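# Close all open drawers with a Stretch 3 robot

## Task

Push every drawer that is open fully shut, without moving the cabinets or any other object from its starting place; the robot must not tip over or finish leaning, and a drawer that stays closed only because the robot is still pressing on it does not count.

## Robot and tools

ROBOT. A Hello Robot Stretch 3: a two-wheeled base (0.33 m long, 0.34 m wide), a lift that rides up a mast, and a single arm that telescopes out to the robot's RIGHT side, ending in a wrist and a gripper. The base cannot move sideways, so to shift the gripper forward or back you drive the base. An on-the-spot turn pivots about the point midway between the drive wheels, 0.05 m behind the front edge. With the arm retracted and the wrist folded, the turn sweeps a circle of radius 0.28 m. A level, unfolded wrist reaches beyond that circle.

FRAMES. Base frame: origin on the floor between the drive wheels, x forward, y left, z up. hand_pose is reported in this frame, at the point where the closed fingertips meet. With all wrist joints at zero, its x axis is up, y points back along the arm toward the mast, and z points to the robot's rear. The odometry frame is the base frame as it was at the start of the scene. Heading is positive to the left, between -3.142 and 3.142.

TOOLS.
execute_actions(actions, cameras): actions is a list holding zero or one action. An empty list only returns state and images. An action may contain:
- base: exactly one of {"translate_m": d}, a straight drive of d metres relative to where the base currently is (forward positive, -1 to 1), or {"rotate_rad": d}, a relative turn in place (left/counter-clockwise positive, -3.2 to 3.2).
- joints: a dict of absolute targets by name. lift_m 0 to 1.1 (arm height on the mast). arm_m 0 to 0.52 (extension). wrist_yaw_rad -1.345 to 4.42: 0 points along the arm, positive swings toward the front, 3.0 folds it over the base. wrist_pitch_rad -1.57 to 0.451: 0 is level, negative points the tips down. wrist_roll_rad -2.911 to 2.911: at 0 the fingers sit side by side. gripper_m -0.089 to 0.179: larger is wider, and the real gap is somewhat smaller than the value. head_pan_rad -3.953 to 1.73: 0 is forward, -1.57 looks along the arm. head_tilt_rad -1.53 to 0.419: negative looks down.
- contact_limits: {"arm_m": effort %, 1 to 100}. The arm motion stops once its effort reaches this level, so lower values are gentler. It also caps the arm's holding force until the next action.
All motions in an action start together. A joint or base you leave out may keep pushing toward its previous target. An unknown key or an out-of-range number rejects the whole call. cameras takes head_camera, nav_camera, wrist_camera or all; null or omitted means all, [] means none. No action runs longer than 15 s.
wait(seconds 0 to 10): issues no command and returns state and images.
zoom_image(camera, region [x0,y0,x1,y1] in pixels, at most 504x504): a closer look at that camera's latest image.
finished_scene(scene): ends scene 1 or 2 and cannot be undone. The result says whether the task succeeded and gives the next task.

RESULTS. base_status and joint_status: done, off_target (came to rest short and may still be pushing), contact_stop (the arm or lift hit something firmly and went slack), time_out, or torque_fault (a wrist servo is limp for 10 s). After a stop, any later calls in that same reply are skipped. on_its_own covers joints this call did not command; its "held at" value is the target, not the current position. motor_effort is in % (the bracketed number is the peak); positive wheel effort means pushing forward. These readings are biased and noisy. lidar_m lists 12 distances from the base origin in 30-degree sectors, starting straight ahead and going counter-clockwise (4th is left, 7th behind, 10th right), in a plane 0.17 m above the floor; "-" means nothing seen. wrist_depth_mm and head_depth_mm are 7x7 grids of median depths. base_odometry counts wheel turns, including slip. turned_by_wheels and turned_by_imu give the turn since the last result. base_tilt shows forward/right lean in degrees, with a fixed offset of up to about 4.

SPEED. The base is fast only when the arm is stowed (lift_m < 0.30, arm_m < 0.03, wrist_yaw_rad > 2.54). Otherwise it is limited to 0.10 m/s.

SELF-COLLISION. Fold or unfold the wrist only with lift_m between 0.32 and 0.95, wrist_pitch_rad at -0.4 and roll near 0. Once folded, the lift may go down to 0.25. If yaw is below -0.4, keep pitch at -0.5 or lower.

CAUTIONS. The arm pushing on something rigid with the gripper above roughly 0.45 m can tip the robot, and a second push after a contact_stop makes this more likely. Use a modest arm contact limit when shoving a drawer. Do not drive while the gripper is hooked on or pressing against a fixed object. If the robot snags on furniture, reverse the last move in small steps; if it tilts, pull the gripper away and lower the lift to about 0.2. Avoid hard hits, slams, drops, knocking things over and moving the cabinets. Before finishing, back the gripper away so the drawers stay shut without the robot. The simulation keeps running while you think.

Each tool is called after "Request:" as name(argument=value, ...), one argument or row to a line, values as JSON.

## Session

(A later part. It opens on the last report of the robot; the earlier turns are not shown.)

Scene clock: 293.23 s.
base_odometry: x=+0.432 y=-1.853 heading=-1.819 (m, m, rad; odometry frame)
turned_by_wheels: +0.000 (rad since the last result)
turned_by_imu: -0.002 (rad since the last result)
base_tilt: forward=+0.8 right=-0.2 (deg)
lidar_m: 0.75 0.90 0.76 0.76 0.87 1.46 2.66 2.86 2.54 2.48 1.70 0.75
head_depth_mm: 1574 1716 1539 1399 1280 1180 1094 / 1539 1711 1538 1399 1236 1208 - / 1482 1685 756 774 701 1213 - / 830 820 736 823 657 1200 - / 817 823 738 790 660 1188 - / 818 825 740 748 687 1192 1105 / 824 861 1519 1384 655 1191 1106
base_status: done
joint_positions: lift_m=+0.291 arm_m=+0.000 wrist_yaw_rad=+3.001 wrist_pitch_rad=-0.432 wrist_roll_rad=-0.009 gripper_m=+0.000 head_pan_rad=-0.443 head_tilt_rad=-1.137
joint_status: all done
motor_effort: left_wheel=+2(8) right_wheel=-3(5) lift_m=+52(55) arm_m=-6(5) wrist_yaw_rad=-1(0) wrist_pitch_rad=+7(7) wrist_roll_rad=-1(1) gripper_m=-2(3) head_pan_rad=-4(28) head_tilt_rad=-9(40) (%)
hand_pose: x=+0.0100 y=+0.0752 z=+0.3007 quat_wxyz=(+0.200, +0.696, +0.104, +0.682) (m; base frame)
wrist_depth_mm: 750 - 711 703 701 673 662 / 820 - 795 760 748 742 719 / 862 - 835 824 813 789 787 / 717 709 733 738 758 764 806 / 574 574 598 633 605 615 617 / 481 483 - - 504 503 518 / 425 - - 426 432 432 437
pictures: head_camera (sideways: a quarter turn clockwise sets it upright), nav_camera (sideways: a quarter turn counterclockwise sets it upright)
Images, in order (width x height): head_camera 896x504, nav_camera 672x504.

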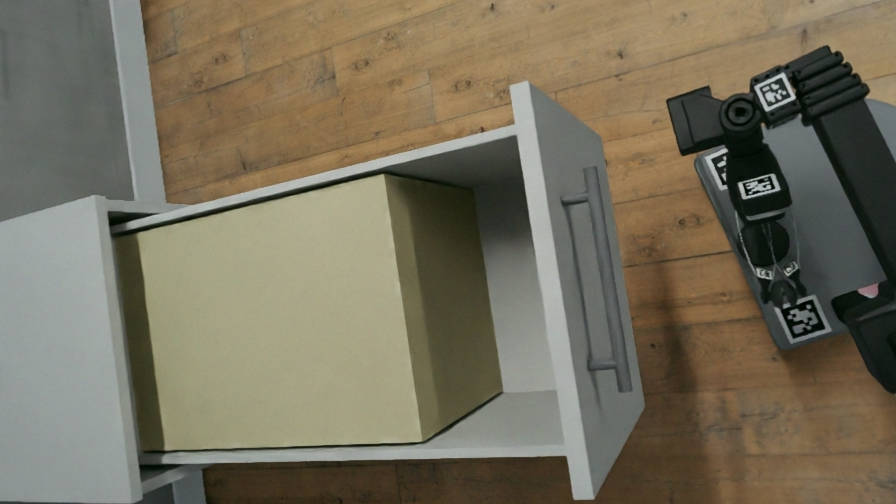

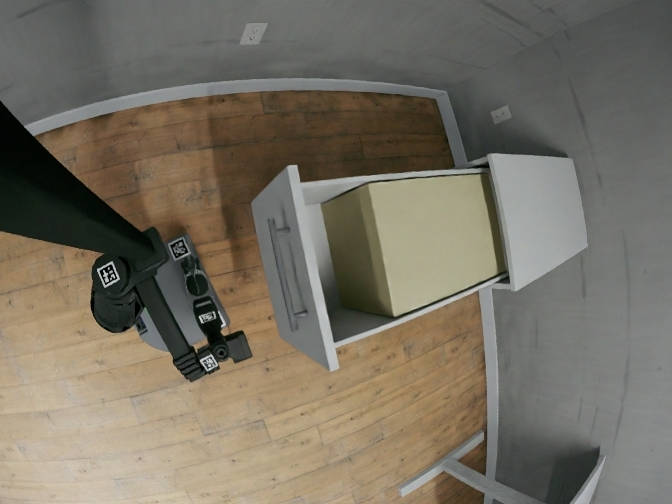

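Request:
execute_actions(
  actions=[
    {"base": {"rotate_rad": 0.13}, "joints": {"lift_m": 0.33, "head_pan_rad": -0.6}},
  ],
  cameras=["head_camera"],
)

Request:
execute_actions(
  actions=[
    {"base": {"translate_m": 0.22}, "joints": {"lift_m": 0.335}},
  ],
  cameras=["head_camera", "nav_camera"],
)

Scene clock: 303.67 s.
base_odometry: x=+0.432 y=-1.853 heading=-1.689 (m, m, rad; odometry frame)
turned_by_wheels: +0.130 (rad since the last result)
turned_by_imu: +0.130 (rad since the last result)
base_tilt: forward=+0.9 right=-0.4 (deg)
lidar_m: 0.75 0.84 0.76 0.76 0.94 1.48 2.66 2.67 2.47 1.72 1.60 0.75
head_depth_mm: 1596 1709 1542 1401 1279 1181 1082 / 1554 1728 1547 1400 1261 1198 - / 1511 1693 1482 779 700 1215 - / 830 819 737 827 663 1199 - / 818 824 740 788 669 1185 1097 / 818 827 741 752 689 1189 1103 / 823 828 779 1372 674 1190 1108
base_status: done
joint_positions: lift_m=+0.329 arm_m=+0.000 wrist_yaw_rad=+3.001 wrist_pitch_rad=-0.432 wrist_roll_rad=-0.009 gripper_m=+0.000 head_pan_rad=-0.593 head_tilt_rad=-1.137
joint_status: all done
motor_effort: left_wheel=-2(7) right_wheel=+3(6) lift_m=+53(53) arm_m=-4(5) wrist_yaw_rad=+0(0) wrist_pitch_rad=+7(7) wrist_roll_rad=+0(1) gripper_m=-2(2) head_pan_rad=-5(20) head_tilt_rad=-8(8) (%)
hand_pose: x=+0.0100 y=+0.0752 z=+0.3387 quat_wxyz=(+0.200, +0.696, +0.104, +0.682) (m; base frame)
wrist_depth_mm: 868 - 764 724 680 633 610 / 946 - 810 767 730 703 652 / - - 898 844 802 741 711 / 780 784 806 800 834 780 762 / 631 625 640 713 667 668 677 / 526 530 - - 556 551 562 / 453 478 - 465 468 473 476
pictures: head_camera (sideways: a quarter turn clockwise sets it upright)
Images, in order (width x height): head_camera 896x504.

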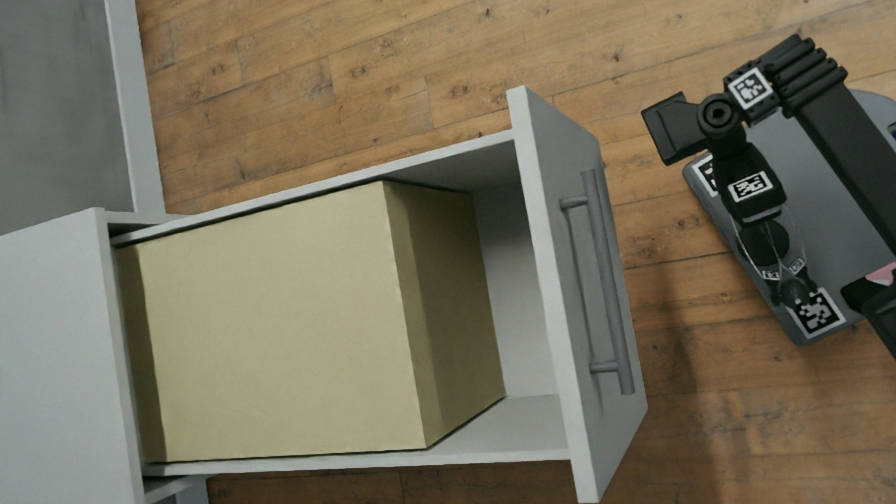

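Scene clock: 306.90 s.
base_odometry: x=+0.405 y=-2.072 heading=-1.690 (m, m, rad; odometry frame)
turned_by_wheels: +0.000 (rad since the last result)
turned_by_imu: -0.010 (rad since the last result)
base_tilt: forward=+0.6 right=-0.3 (deg)
lidar_m: 0.55 0.76 0.68 0.69 0.84 1.65 2.87 2.77 2.55 1.67 0.60 0.55
head_depth_mm: 1378 1642 1544 1391 660 1183 1085 / 1333 1569 1501 702 723 1166 - / 811 741 736 695 875 694 - / 813 731 736 696 872 793 - / 816 732 738 687 856 1145 1097 / 815 724 760 1360 1274 1184 1104 / 1133 1404 1556 1416 1296 1188 1107
base_status: done
joint_positions: lift_m=+0.334 arm_m=+0.000 wrist_yaw_rad=+2.995 wrist_pitch_rad=-0.432 wrist_roll_rad=-0.009 gripper_m=+0.000 head_pan_rad=-0.594 head_tilt_rad=-1.138
joint_status: all done
motor_effort: left_wheel=-2(12) right_wheel=+5(39) lift_m=+49(56) arm_m=+1(5) wrist_yaw_rad=+4(20) wrist_pitch_rad=+8(8) wrist_roll_rad=-1(1) gripper_m=-2(3) head_pan_rad=-4(5) head_tilt_rad=-6(7) (%)
hand_pose: x=+0.0114 y=+0.0754 z=+0.3439 quat_wxyz=(+0.202, +0.697, +0.102, +0.681) (m; base frame)
wrist_depth_mm: 770 - 685 658 614 587 564 / 839 - 753 700 668 634 602 / 905 - 818 751 722 680 634 / 771 776 806 787 763 744 146 / 627 629 672 718 671 675 684 / 531 533 - - 556 568 566 / 459 480 - 469 474 474 488
pictures: head_camera (sideways: a quarter turn clockwise sets it upright), nav_camera (sideways: a quarter turn counterclockwise sets it upright)
Images, in order (width x height): head_camera 896x504, nav_camera 672x504.

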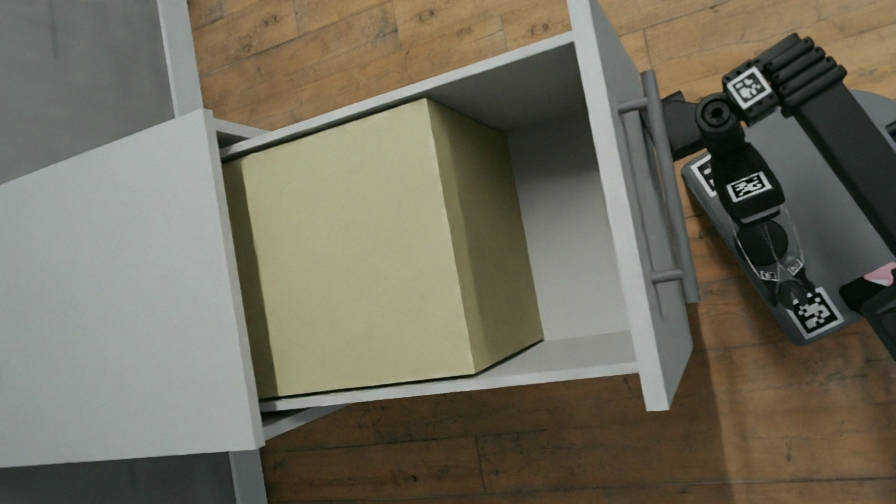

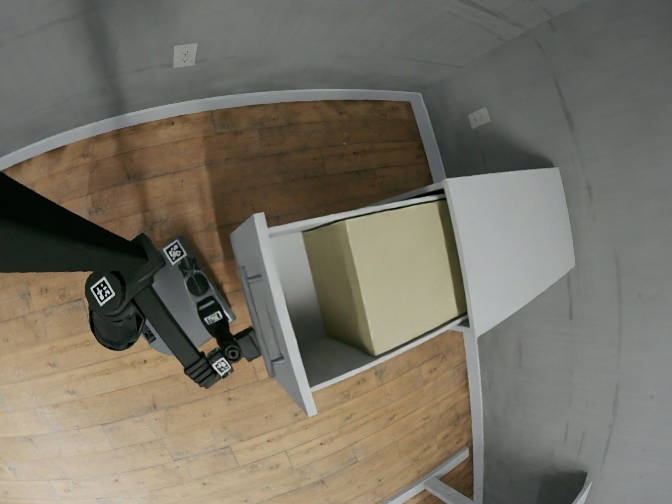

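Request:
execute_actions(
  actions=[
    {"base": {"rotate_rad": 1.12}, "joints": {"arm_m": 0.3, "wrist_yaw_rad": 3.2, "head_pan_rad": -1.6, "head_tilt_rad": -0.95}},
  ],
  cameras=["head_camera", "nav_camera"],
)

Scene clock: 320.83 s.
base_odometry: x=+0.405 y=-2.072 heading=-0.570 (m, m, rad; odometry frame)
turned_by_wheels: +1.120 (rad since the last result)
turned_by_imu: +1.118 (rad since the last result)
base_tilt: forward=+0.6 right=-0.3 (deg)
lidar_m: 0.68 0.69 0.88 1.67 3.50 2.69 2.55 1.68 0.59 0.55 0.55 0.74
head_depth_mm: 1169 1390 1699 1561 1374 1221 1097 / 1160 1280 790 826 1352 1218 1127 / 1098 929 793 765 1283 1220 - / 1091 931 791 772 1309 1229 1130 / 1086 929 793 791 1309 1221 1102 / 1115 1285 1510 1546 1379 1224 1100 / 1110 1306 1590 1579 1378 1222 1100
base_status: done
joint_positions: lift_m=+0.334 arm_m=+0.299 wrist_yaw_rad=+3.207 wrist_pitch_rad=-0.432 wrist_roll_rad=-0.009 gripper_m=+0.000 head_pan_rad=-1.593 head_tilt_rad=-0.952
joint_status: all done
motor_effort: left_wheel=-1(7) right_wheel=+1(30) lift_m=+49(49) arm_m=+8(9) wrist_yaw_rad=-5(20) wrist_pitch_rad=+7(7) wrist_roll_rad=-1(1) gripper_m=-3(2) head_pan_rad=-4(53) head_tilt_rad=+1(23) (%)
hand_pose: x=-0.0357 y=-0.2222 z=+0.3439 quat_wxyz=(+0.128, +0.682, +0.175, +0.699) (m; base frame)
wrist_depth_mm: - - - - - - 767 / - - - - - - 777 / - - - - - - 752 / 784 807 887 882 847 858 747 / 632 653 - - 669 684 684 / 531 544 - - 556 553 573 / 462 460 - - 476 474 485
pictures: head_camera (sideways: a quarter turn clockwise sets it upright), nav_camera (sideways: a quarter turn counterclockwise sets it upright)
Images, in order (width x height): head_camera 896x504, nav_camera 672x504.

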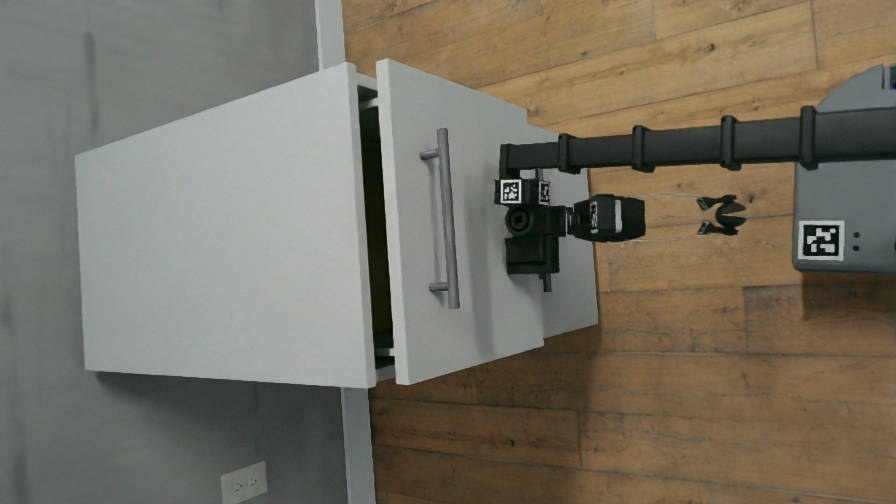

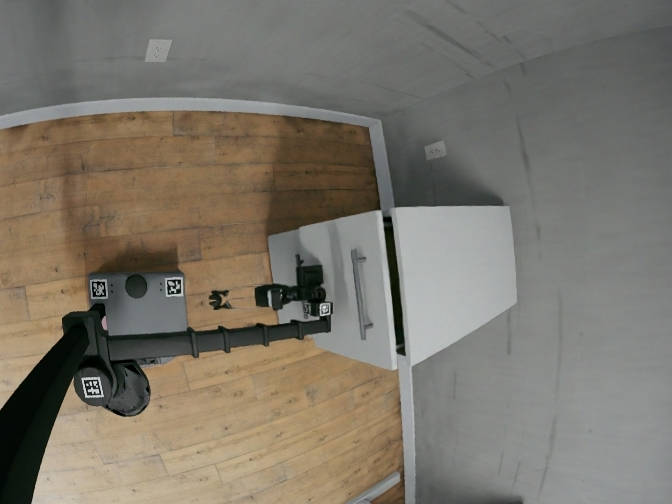

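Request:
execute_actions(
  actions=[
    {"joints": {"arm_m": 0.36, "wrist_yaw_rad": 3.26}, "contact_limits": {"arm_m": 25}},
  ],
  cameras=["head_camera", "nav_camera"],
)

Scene clock: 325.30 s.
base_odometry: x=+0.405 y=-2.072 heading=-0.570 (m, m, rad; odometry frame)
turned_by_wheels: +0.000 (rad since the last result)
turned_by_imu: -0.001 (rad since the last result)
base_tilt: forward=+0.7 right=-0.5 (deg)
lidar_m: 0.69 0.69 0.88 1.67 3.48 2.69 2.55 1.67 0.59 0.55 0.55 0.74
head_depth_mm: 1165 1393 1711 1576 1370 1217 1095 / 1157 1303 778 952 1360 1218 1129 / 1097 929 774 861 1305 1200 - / 1090 931 776 850 1309 1218 1136 / 1089 934 775 868 1309 1229 1100 / 1111 1284 1504 1550 1374 1229 1104 / 1108 1305 1579 1585 1382 1228 1101
base_status: not commanded
joint_positions: lift_m=+0.334 arm_m=+0.350 wrist_yaw_rad=+3.268 wrist_pitch_rad=-0.432 wrist_roll_rad=-0.009 gripper_m=+0.000 head_pan_rad=-1.593 head_tilt_rad=-0.950
joint_status: arm_m contact_stop (moved +0.051 of +0.061); the others done
on_its_own: arm_m is slack since a contact_stop, until your next command for it (your +0.360 is given up)
motor_effort: left_wheel=-2(7) right_wheel=+1(15) lift_m=+49(49) arm_m=+0(27) wrist_yaw_rad=-5(14) wrist_pitch_rad=+8(8) wrist_roll_rad=-1(1) gripper_m=-2(3) head_pan_rad=-4(4) head_tilt_rad=+1(1) (%)
contact_limits: arm_m 25 (drawing in: default 32, maximum 51; extending or still: default 42, maximum 69)
hand_pose: x=-0.0492 y=-0.2745 z=+0.3438 quat_wxyz=(+0.107, +0.676, +0.195, +0.702) (m; base frame)
wrist_depth_mm: - - - - - - 847 / - - - - - - 834 / - - - - - - 815 / 785 796 851 - 867 866 779 / 633 638 - - 670 674 688 / 536 533 - - 560 565 571 / 453 463 444 - 476 485 482
pictures: head_camera (sideways: a quarter turn clockwise sets it upright), nav_camera (sideways: a quarter turn counterclockwise sets it upright)
Images, in order (width x height): head_camera 896x504, nav_camera 672x504.

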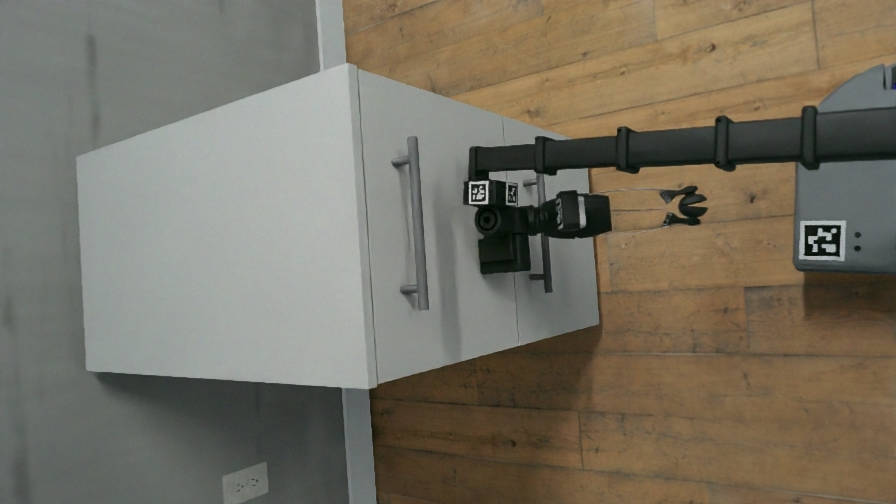

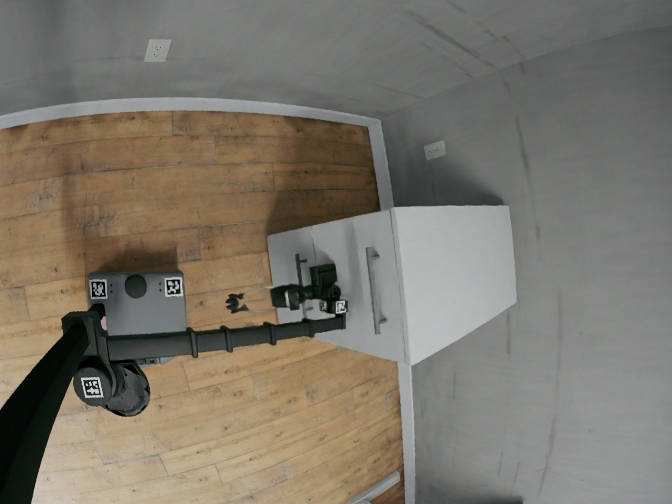

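Request:
zoom_image(
  camera="head_camera",
  region=[320, 250, 620, 410],
)

Region (320, 250, 620, 410) of head_camera's 896x504 image, scaled by 1.680, with more detail than that image has; it fills the top 269 rows of this view, and the rest is white.

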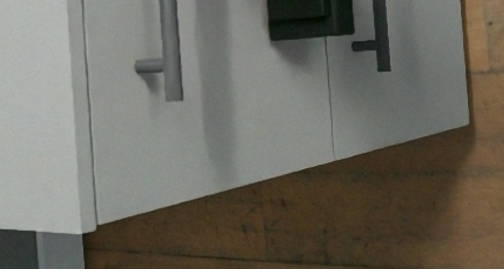

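Request:
execute_actions(
  actions=[
    {"base": {"translate_m": -0.33}, "joints": {"lift_m": 0.285, "arm_m": 0.0, "wrist_yaw_rad": 3.0, "head_pan_rad": -3.5, "head_tilt_rad": -0.45}},
  ],
  cameras=["head_camera", "nav_camera"],
)

Scene clock: 351.67 s.
base_odometry: x=+0.128 y=-1.894 heading=-0.570 (m, m, rad; odometry frame)
turned_by_wheels: +0.000 (rad since the last result)
turned_by_imu: +0.001 (rad since the last result)
base_tilt: forward=+0.7 right=-0.4 (deg)
lidar_m: 1.01 1.03 1.30 1.71 3.10 2.36 2.23 1.42 1.39 0.59 0.59 1.09
head_depth_mm: 2979 3279 3650 2956 2101 1626 1326 / 2820 3127 3409 2986 2119 1621 1328 / 2706 2937 3135 2733 2113 1624 1317 / 2601 2805 2592 2629 2103 1614 1319 / 2479 2683 2847 2886 2093 1620 1321 / 2374 2560 2785 2930 2095 1610 1318 / 2293 2478 2646 2795 2074 1618 1317
base_status: done
joint_positions: lift_m=+0.286 arm_m=+0.000 wrist_yaw_rad=+3.001 wrist_pitch_rad=-0.432 wrist_roll_rad=-0.009 gripper_m=+0.000 head_pan_rad=-3.493 head_tilt_rad=-0.457
joint_status: all done
motor_effort: left_wheel=-1(8) right_wheel=+2(6) lift_m=+12(43) arm_m=-6(7) wrist_yaw_rad=-1(8) wrist_pitch_rad=+8(8) wrist_roll_rad=-1(1) gripper_m=-2(3) head_pan_rad=-4(50) head_tilt_rad=+3(43) (%)
hand_pose: x=+0.0099 y=+0.0751 z=+0.2953 quat_wxyz=(+0.200, +0.696, +0.104, +0.682) (m; base frame)
wrist_depth_mm: - - - - - - 870 / - - - - - - 879 / 917 - - - - - 872 / 694 712 727 735 755 769 762 / 564 570 593 640 602 606 620 / 473 494 - - 495 500 506 / - - - - 425 428 432
pictures: head_camera (sideways: a quarter turn clockwise sets it upright), nav_camera (sideways: a quarter turn counterclockwise sets it upright)
Images, in order (width x height): head_camera 896x504, nav_camera 672x504.

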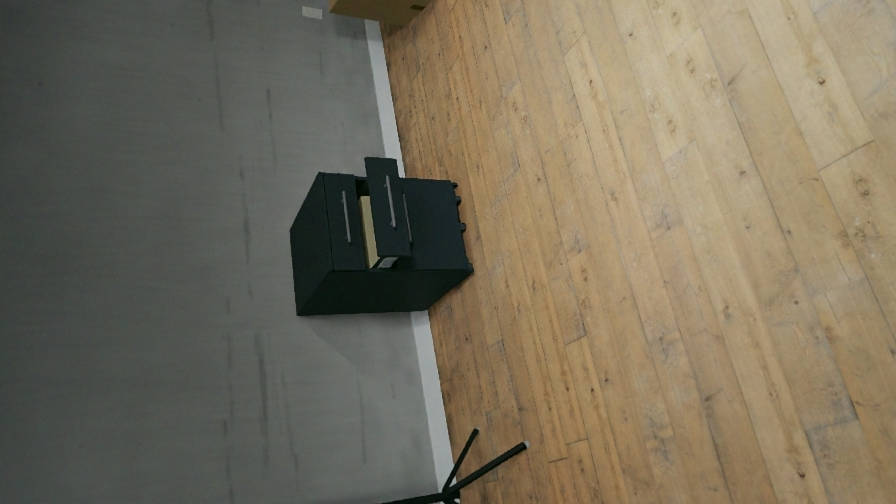

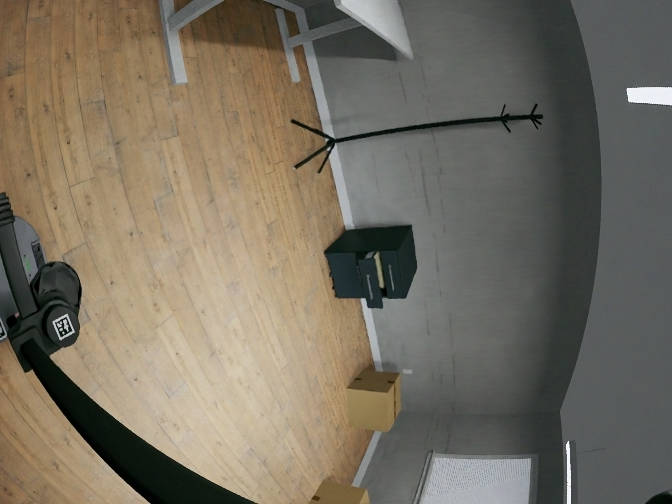

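Request:
execute_actions(
  actions=[
    {"base": {"rotate_rad": -0.51}, "joints": {"head_pan_rad": -2.9, "head_tilt_rad": -0.6}},
  ],
  cameras=[],
)

Request:
execute_actions(
  actions=[
    {"base": {"translate_m": -1.0}},
  ],
  cameras=["head_camera", "nav_camera"],
)

Scene clock: 361.10 s.
base_odometry: x=+0.128 y=-1.894 heading=-1.080 (m, m, rad; odometry frame)
turned_by_wheels: -0.510 (rad since the last result)
turned_by_imu: -0.512 (rad since the last result)
base_tilt: forward=+0.7 right=-0.4 (deg)
lidar_m: 1.08 1.01 1.03 1.32 1.70 2.73 2.36 2.23 1.41 1.38 0.59 0.59
head_depth_mm: 2804 3170 3330 2344 1792 1448 1226 / 2679 2974 2967 2342 1784 1453 1229 / 2574 2729 2537 2314 1790 1451 1222 / 2500 2705 2832 2307 1791 1463 1220 / 2404 2681 2938 2327 1797 1457 1221 / 2339 2575 2830 2322 1789 1446 1223 / 2253 2465 2757 2330 1797 1455 1223
base_status: done
joint_positions: lift_m=+0.286 arm_m=+0.000 wrist_yaw_rad=+3.001 wrist_pitch_rad=-0.432 wrist_roll_rad=-0.009 gripper_m=+0.000 head_pan_rad=-2.907 head_tilt_rad=-0.593
joint_status: all done
motor_effort: left_wheel=+2(7) right_wheel=-3(8) lift_m=+12(12) arm_m=-5(6) wrist_yaw_rad=+0(1) wrist_pitch_rad=+8(8) wrist_roll_rad=-1(1) gripper_m=-3(2) head_pan_rad=+4(43) head_tilt_rad=-5(21) (%)
hand_pose: x=+0.0099 y=+0.0751 z=+0.2953 quat_wxyz=(+0.200, +0.696, +0.104, +0.682) (m; base frame)
wrist_depth_mm: - - - - - 836 724 / - - - - - 888 739 / 911 - - - - 893 768 / 704 699 734 747 739 759 767 / 569 576 588 645 610 618 604 / 467 493 - - 491 505 507 / - - - - 421 430 431
pictures: none
No camera images: the call's "cameras" was empty. Leave "cameras" out to get every camera's image.

Scene clock: 366.10 s.
base_odometry: x=-0.344 y=-1.012 heading=-1.079 (m, m, rad; odometry frame)
turned_by_wheels: +0.000 (rad since the last result)
turned_by_imu: +0.003 (rad since the last result)
base_tilt: forward=+0.7 right=-0.4 (deg)
lidar_m: 1.51 1.83 1.70 1.74 2.08 2.04 1.45 1.40 1.49 1.99 1.43 1.46
head_depth_mm: 1942 2170 2477 2312 1792 1452 1226 / 1867 2099 2375 2299 1808 1453 1219 / 1796 2015 1768 1791 1784 1448 1221 / 1743 1930 1651 1621 1789 1457 1221 / 1695 1878 1781 1883 1783 1457 1229 / 1630 1802 2004 2184 1785 1450 1217 / 1581 1735 1936 2153 1786 1447 1218
base_status: done
joint_positions: lift_m=+0.286 arm_m=+0.000 wrist_yaw_rad=+3.001 wrist_pitch_rad=-0.432 wrist_roll_rad=-0.009 gripper_m=+0.000 head_pan_rad=-2.907 head_tilt_rad=-0.594
joint_status: not commanded
motor_effort: left_wheel=+2(5) right_wheel=-3(9) lift_m=+12(12) arm_m=-6(5) wrist_yaw_rad=+0(1) wrist_pitch_rad=+8(8) wrist_roll_rad=+0(1) gripper_m=-2(2) head_pan_rad=+4(4) head_tilt_rad=-3(5) (%)
hand_pose: x=+0.0100 y=+0.0751 z=+0.2953 quat_wxyz=(+0.200, +0.696, +0.104, +0.682) (m; base frame)
wrist_depth_mm: - - - - - - - / - - - - - - - / 932 - - - - - - / 709 699 726 747 761 768 764 / 568 569 593 631 602 604 610 / 472 493 - - 495 504 508 / - - - - 421 432 434
pictures: head_camera (sideways: a quarter turn clockwise sets it upright), nav_camera (sideways: a quarter turn counterclockwise sets it upright)
Images, in order (width x height): head_camera 896x504, nav_camera 672x504.

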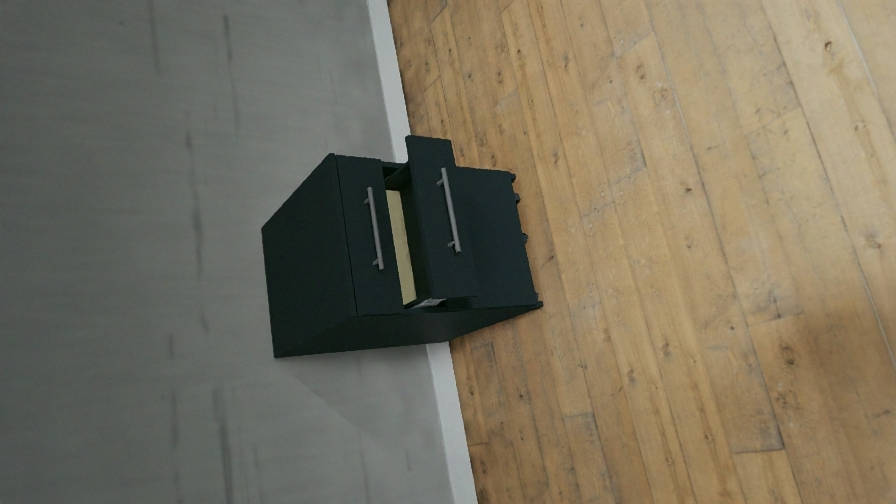

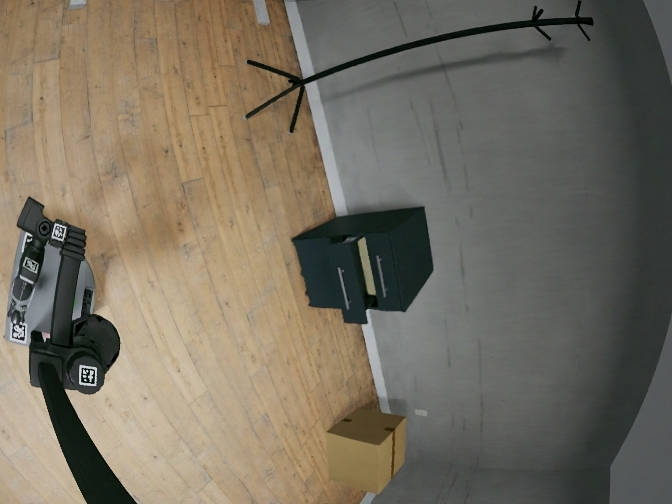

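Request:
execute_actions(
  actions=[
    {"base": {"translate_m": -1.0}, "joints": {"head_pan_rad": -2.55, "head_tilt_rad": -0.95}},
  ],
  cameras=["head_camera"],
)

Request:
execute_actions(
  actions=[
    {"base": {"rotate_rad": -0.98}, "joints": {"head_pan_rad": -1.6, "head_tilt_rad": -1.0}},
  ],
  cameras=["head_camera", "nav_camera"],
)

Scene clock: 382.27 s.
base_odometry: x=-0.816 y=-0.130 heading=-1.079 (m, m, rad; odometry frame)
turned_by_wheels: +0.000 (rad since the last result)
turned_by_imu: +0.003 (rad since the last result)
base_tilt: forward=+0.8 right=-0.3 (deg)
lidar_m: 2.43 2.64 2.21 1.63 1.44 1.15 1.21 0.55 0.56 1.21 2.43 2.01
head_depth_mm: 1014 1196 1463 1583 1380 1229 1133 / 1019 1203 1415 1524 1388 1223 - / 1021 1113 917 872 996 1238 - / 1024 1107 922 863 931 1249 - / 1024 1117 919 864 999 1240 - / 1029 1160 926 892 1000 1231 1111 / 1032 1215 1493 1598 1393 1234 1108
base_status: done
joint_positions: lift_m=+0.286 arm_m=+0.000 wrist_yaw_rad=+3.001 wrist_pitch_rad=-0.432 wrist_roll_rad=-0.009 gripper_m=+0.000 head_pan_rad=-2.557 head_tilt_rad=-0.939
joint_status: all done
motor_effort: left_wheel=+2(6) right_wheel=-2(8) lift_m=+12(12) arm_m=-5(5) wrist_yaw_rad=-1(0) wrist_pitch_rad=+8(8) wrist_roll_rad=+0(1) gripper_m=-2(2) head_pan_rad=+4(35) head_tilt_rad=-8(38) (%)
hand_pose: x=+0.0100 y=+0.0751 z=+0.2953 quat_wxyz=(+0.200, +0.696, +0.104, +0.682) (m; base frame)
wrist_depth_mm: - - - - - - - / - - - - - - - / 924 - - - - - - / 693 705 732 738 757 775 785 / 555 570 591 641 597 602 615 / 475 492 - - 503 503 511 / - - - - 419 425 434
pictures: head_camera (sideways: a quarter turn clockwise sets it upright)
Images, in order (width x height): head_camera 896x504.

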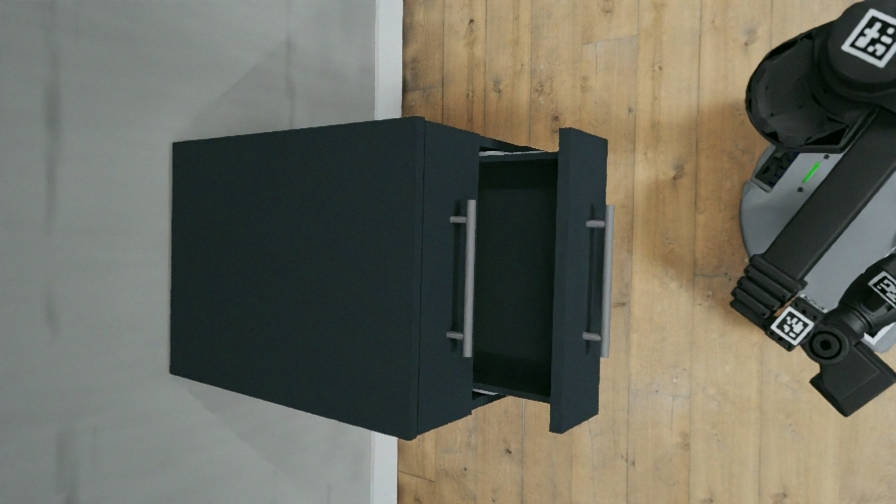

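Scene clock: 384.27 s.
base_odometry: x=-0.816 y=-0.130 heading=-2.059 (m, m, rad; odometry frame)
turned_by_wheels: -0.980 (rad since the last result)
turned_by_imu: -0.984 (rad since the last result)
base_tilt: forward=+0.7 right=-0.5 (deg)
lidar_m: 2.01 2.45 2.43 2.20 2.22 1.62 1.27 1.15 1.18 0.55 0.57 1.21
head_depth_mm: 1040 1243 1543 1533 1352 1202 1087 / 1044 1236 1493 1496 1354 1210 - / 1040 1026 866 966 1290 1230 - / 1037 1027 869 1009 989 1247 - / 1041 1026 872 1007 988 1212 1096 / 1037 1086 874 974 1293 1213 1100 / 1041 1246 1488 1539 1357 1213 1101
base_status: done
joint_positions: lift_m=+0.286 arm_m=+0.000 wrist_yaw_rad=+3.001 wrist_pitch_rad=-0.432 wrist_roll_rad=-0.009 gripper_m=+0.000 head_pan_rad=-1.607 head_tilt_rad=-0.988
joint_status: all done
motor_effort: left_wheel=+2(9) right_wheel=-3(7) lift_m=+12(12) arm_m=-5(6) wrist_yaw_rad=+0(0) wrist_pitch_rad=+8(8) wrist_roll_rad=-1(1) gripper_m=-3(2) head_pan_rad=+4(51) head_tilt_rad=-8(19) (%)
hand_pose: x=+0.0100 y=+0.0751 z=+0.2953 quat_wxyz=(+0.200, +0.696, +0.104, +0.682) (m; base frame)
wrist_depth_mm: - - - - - - - / - - - - - - - / 902 - - - - - - / 692 696 725 752 754 765 772 / 565 569 588 646 592 608 624 / 477 493 - - 499 501 510 / - - - - 420 434 432
pictures: head_camera (sideways: a quarter turn clockwise sets it upright), nav_camera (sideways: a quarter turn counterclockwise sets it upright)
Images, in order (width x height): head_camera 896x504, nav_camera 672x504.

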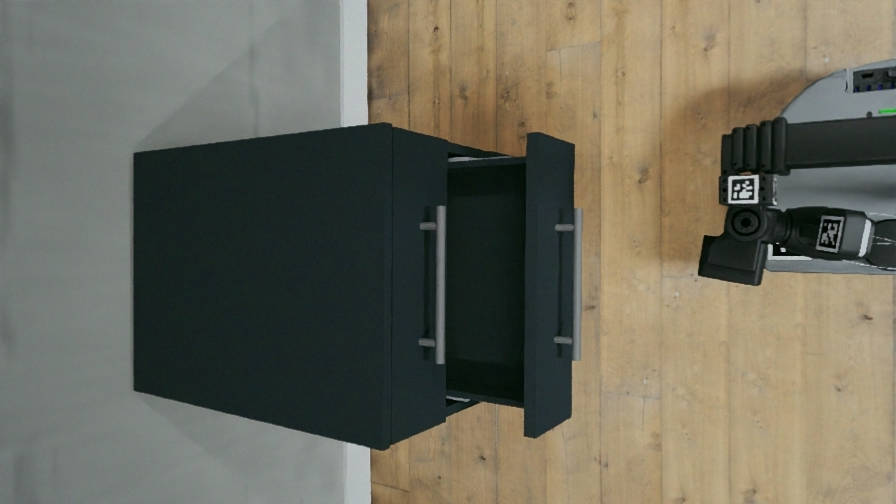

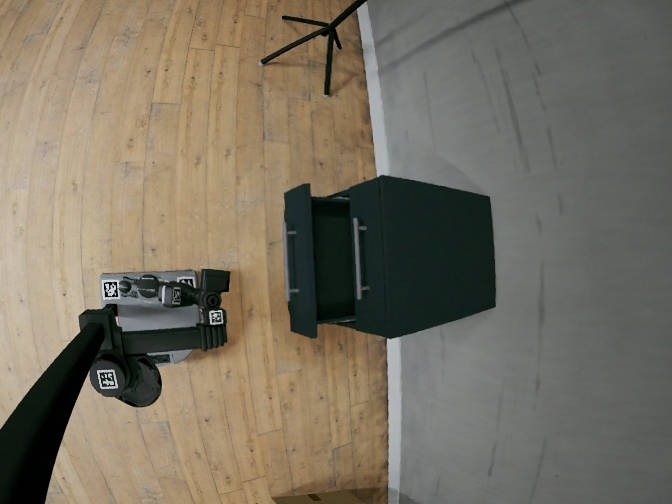

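Request:
execute_actions(
  actions=[
    {"base": {"translate_m": 0.05}, "joints": {"lift_m": 0.308, "arm_m": 0.28, "wrist_yaw_rad": 3.17}, "contact_limits": {"arm_m": 25}},
  ],
  cameras=["head_camera", "nav_camera"],
)

Scene clock: 407.83 s.
base_odometry: x=-0.840 y=-0.174 heading=-2.059 (m, m, rad; odometry frame)
turned_by_wheels: +0.000 (rad since the last result)
turned_by_imu: +0.000 (rad since the last result)
base_tilt: forward=+0.7 right=-0.3 (deg)
lidar_m: 1.96 2.44 2.39 2.23 2.22 1.66 1.30 1.20 0.57 0.55 0.57 1.17
head_depth_mm: 1039 1241 1539 1524 1343 1206 1090 / 1041 1146 886 1077 1351 1207 - / 1039 1024 866 914 1286 1213 - / 1041 1024 867 939 1313 1212 - / 1040 1029 871 943 1289 1214 1097 / 1038 1209 910 1477 1360 1215 1093 / 1040 1244 1537 1529 1364 1213 1104
base_status: done
joint_positions: lift_m=+0.307 arm_m=+0.280 wrist_yaw_rad=+3.172 wrist_pitch_rad=-0.433 wrist_roll_rad=-0.009 gripper_m=+0.000 head_pan_rad=-1.606 head_tilt_rad=-0.990
joint_status: all done
motor_effort: left_wheel=+1(9) right_wheel=+0(7) lift_m=+51(54) arm_m=+5(21) wrist_yaw_rad=-1(4) wrist_pitch_rad=+8(8) wrist_roll_rad=+0(1) gripper_m=-3(2) head_pan_rad=+4(4) head_tilt_rad=-5(8) (%)
contact_limits: arm_m 25 (drawing in: default 32, maximum 51; extending or still: default 42, maximum 69)
hand_pose: x=-0.0279 y=-0.2022 z=+0.3166 quat_wxyz=(+0.141, +0.685, +0.163, +0.696) (m; base frame)
wrist_depth_mm: - - - - - - - / - - - - - - - / - - - - - - - / 743 760 - - 794 804 814 / 591 615 - - 621 641 641 / 492 - - - 519 524 531 / 432 425 - - 451 451 453
pictures: head_camera (sideways: a quarter turn clockwise sets it upright), nav_camera (sideways: a quarter turn counterclockwise sets it upright)
Images, in order (width x height): head_camera 896x504, nav_camera 672x504.

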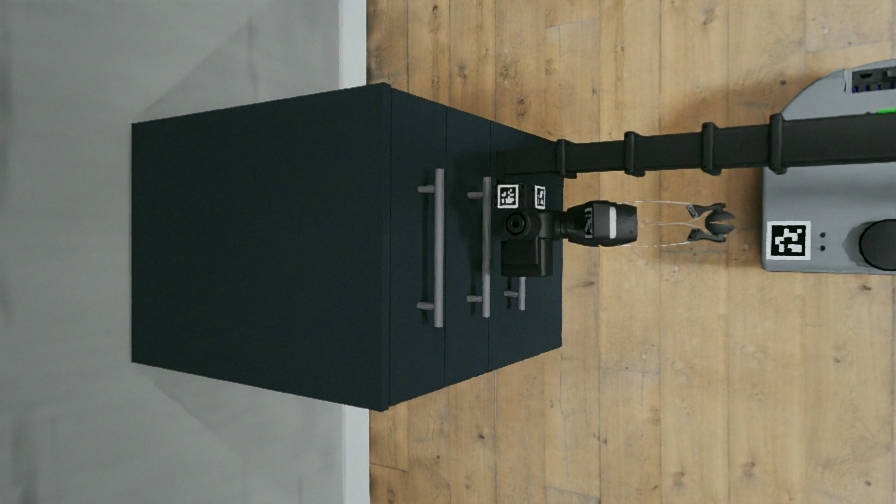

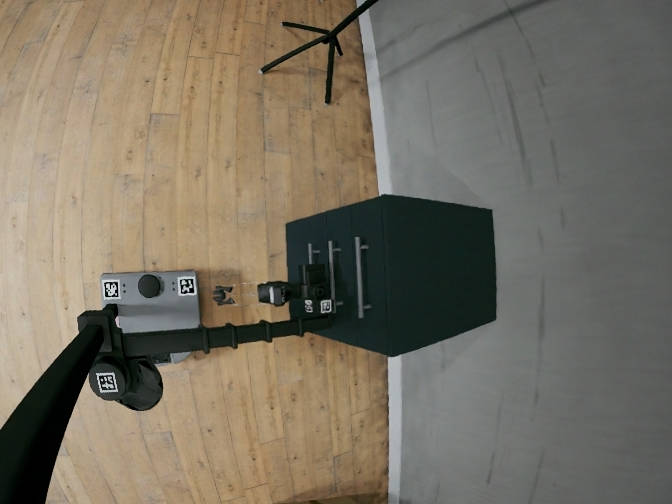

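The drawer seems to have self-closed. Let me zoom to verify.

Request:
zoom_image(
  camera="head_camera",
  region=[370, 230, 580, 420],
)

Request:
execute_actions(
  actions=[],
)

Region (370, 230, 580, 420) of head_camera's 896x504 image, scaled by 2.400, with more detail than that image has; it fills the top 456 rows of this view, and the rest is white.

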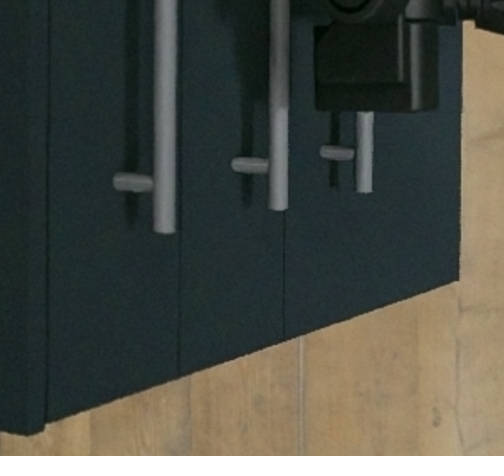

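Scene clock: 410.13 s.
base_odometry: x=-0.840 y=-0.174 heading=-2.059 (m, m, rad; odometry frame)
turned_by_wheels: +0.000 (rad since the last result)
turned_by_imu: +0.000 (rad since the last result)
base_tilt: forward=+0.8 right=-0.3 (deg)
lidar_m: 1.96 2.44 2.40 2.22 2.23 1.67 1.31 1.20 0.57 0.55 0.57 1.16
head_depth_mm: 1040 1243 1549 1533 1345 1208 1092 / 1041 1154 882 1072 1350 1212 - / 1040 1021 869 915 1286 1213 - / 1038 1030 871 939 1308 1213 - / 1043 1026 871 942 1294 1215 1096 / 1039 1208 913 1484 1367 1216 1097 / 1040 1238 1550 1531 1362 1214 1100
base_status: done
joint_positions: lift_m=+0.307 arm_m=+0.280 wrist_yaw_rad=+3.172 wrist_pitch_rad=-0.433 wrist_roll_rad=-0.009 gripper_m=+0.000 head_pan_rad=-1.606 head_tilt_rad=-0.990
joint_status: all done
motor_effort: left_wheel=+0(9) right_wheel=-1(7) lift_m=+51(54) arm_m=+5(21) wrist_yaw_rad=-1(4) wrist_pitch_rad=+8(8) wrist_roll_rad=-1(1) gripper_m=-3(2) head_pan_rad=+4(4) head_tilt_rad=-6(8) (%)
contact_limits: arm_m 25 (drawing in: default 32, maximum 51; extending or still: default 42, maximum 69)
hand_pose: x=-0.0279 y=-0.2022 z=+0.3166 quat_wxyz=(+0.141, +0.685, +0.163, +0.696) (m; base frame)
wrist_depth_mm: - - - - - - - / - - - - - - - / - - - - - - - / 739 764 - - 797 797 833 / 599 611 - - 633 634 658 / 498 - - - 527 534 536 / 431 434 - - 453 456 455
pictures: head_camera (sideways: a quarter turn clockwise sets it upright), nav_camera (sideways: a quarter turn counterclockwise sets it upright), wrist_camera
Images, in order (width x height): head_camera 896x504, nav_camera 672x504, wrist_camera 644x364.

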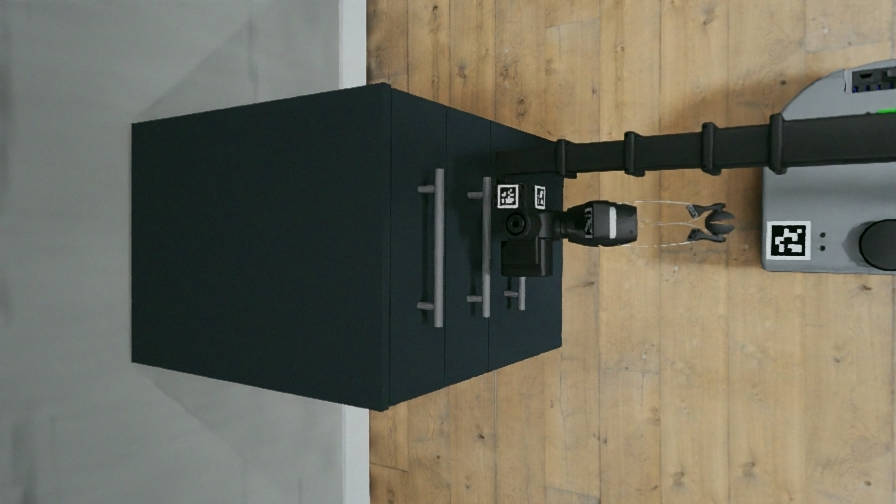

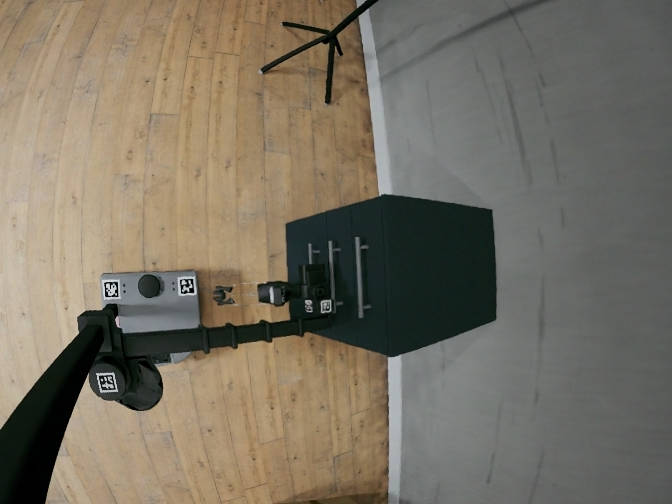

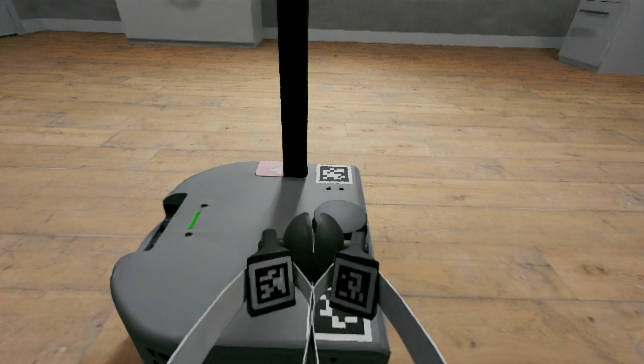

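Request:
execute_actions(
  actions=[
    {"joints": {"wrist_pitch_rad": -0.15}},
  ],
  cameras=["wrist_camera"],
)

Scene clock: 416.10 s.
base_odometry: x=-0.840 y=-0.174 heading=-2.059 (m, m, rad; odometry frame)
turned_by_wheels: +0.000 (rad since the last result)
turned_by_imu: +0.000 (rad since the last result)
base_tilt: forward=+0.7 right=-0.3 (deg)
lidar_m: 1.96 2.43 2.39 2.21 2.22 1.66 1.31 1.20 0.57 0.55 0.57 1.16
head_depth_mm: 1040 1243 1542 1527 1346 1208 1090 / 1042 1146 885 1077 1355 1209 - / 1043 1020 867 914 1283 1210 - / 1040 1024 865 939 1308 1211 - / 1040 1027 873 943 1293 1214 1093 / 1042 1215 913 1481 1359 1216 1099 / 1042 1246 1535 1539 1355 1217 1098
base_status: not commanded
joint_positions: lift_m=+0.307 arm_m=+0.280 wrist_yaw_rad=+3.172 wrist_pitch_rad=-0.173 wrist_roll_rad=-0.009 gripper_m=+0.000 head_pan_rad=-1.606 head_tilt_rad=-0.990
joint_status: all done
motor_effort: left_wheel=+1(1) right_wheel=-2(1) lift_m=+51(51) arm_m=+5(4) wrist_yaw_rad=-1(1) wrist_pitch_rad=+11(7) wrist_roll_rad=-1(1) gripper_m=-3(3) head_pan_rad=+4(3) head_tilt_rad=-6(7) (%)
hand_pose: x=-0.0288 y=-0.1764 z=+0.3781 quat_wxyz=(+0.050, +0.700, +0.072, +0.709) (m; base frame)
wrist_depth_mm: - - - - - - - / - - - - - - - / - - - - - - - / - - - - - - - / 910 928 943 - - - - / 690 702 - - 735 738 766 / 557 580 - - 588 587 592
pictures: wrist_camera
Images, in order (width x height): wrist_camera 644x364.

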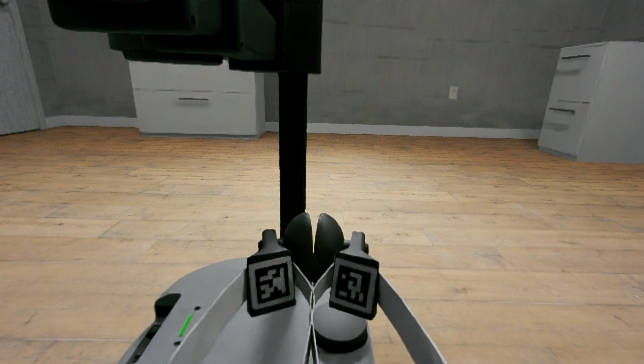

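Request:
zoom_image(
  camera="wrist_camera",
  region=[520, 30, 644, 170],
)

Request:
zoom_image(
  camera="wrist_camera",
  region=[115, 50, 285, 150],
)

Region (520, 30, 644, 170) of wrist_camera's 644x364 image, scaled by 3.600; it fills the left 446 columns of this view, and the rest is white.

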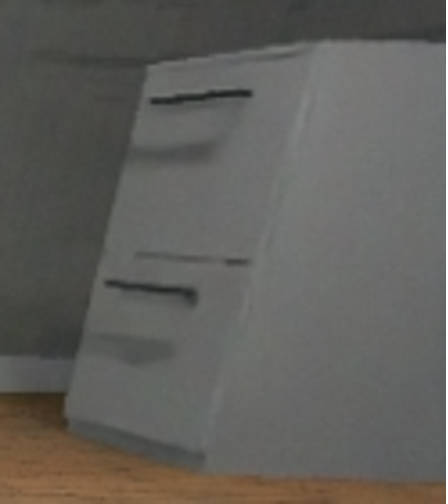

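Region (115, 50, 285, 150) of wrist_camera's 644x364 image, scaled by 2.965; it fills the top 296 rows of this view, and the rest is white.

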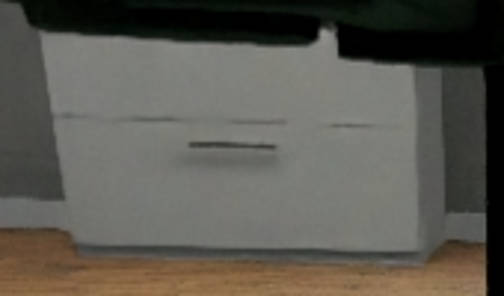

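All three look flush and closed.

Request:
finished_scene(
  scene=1,
)

The scene is finished: the task was done.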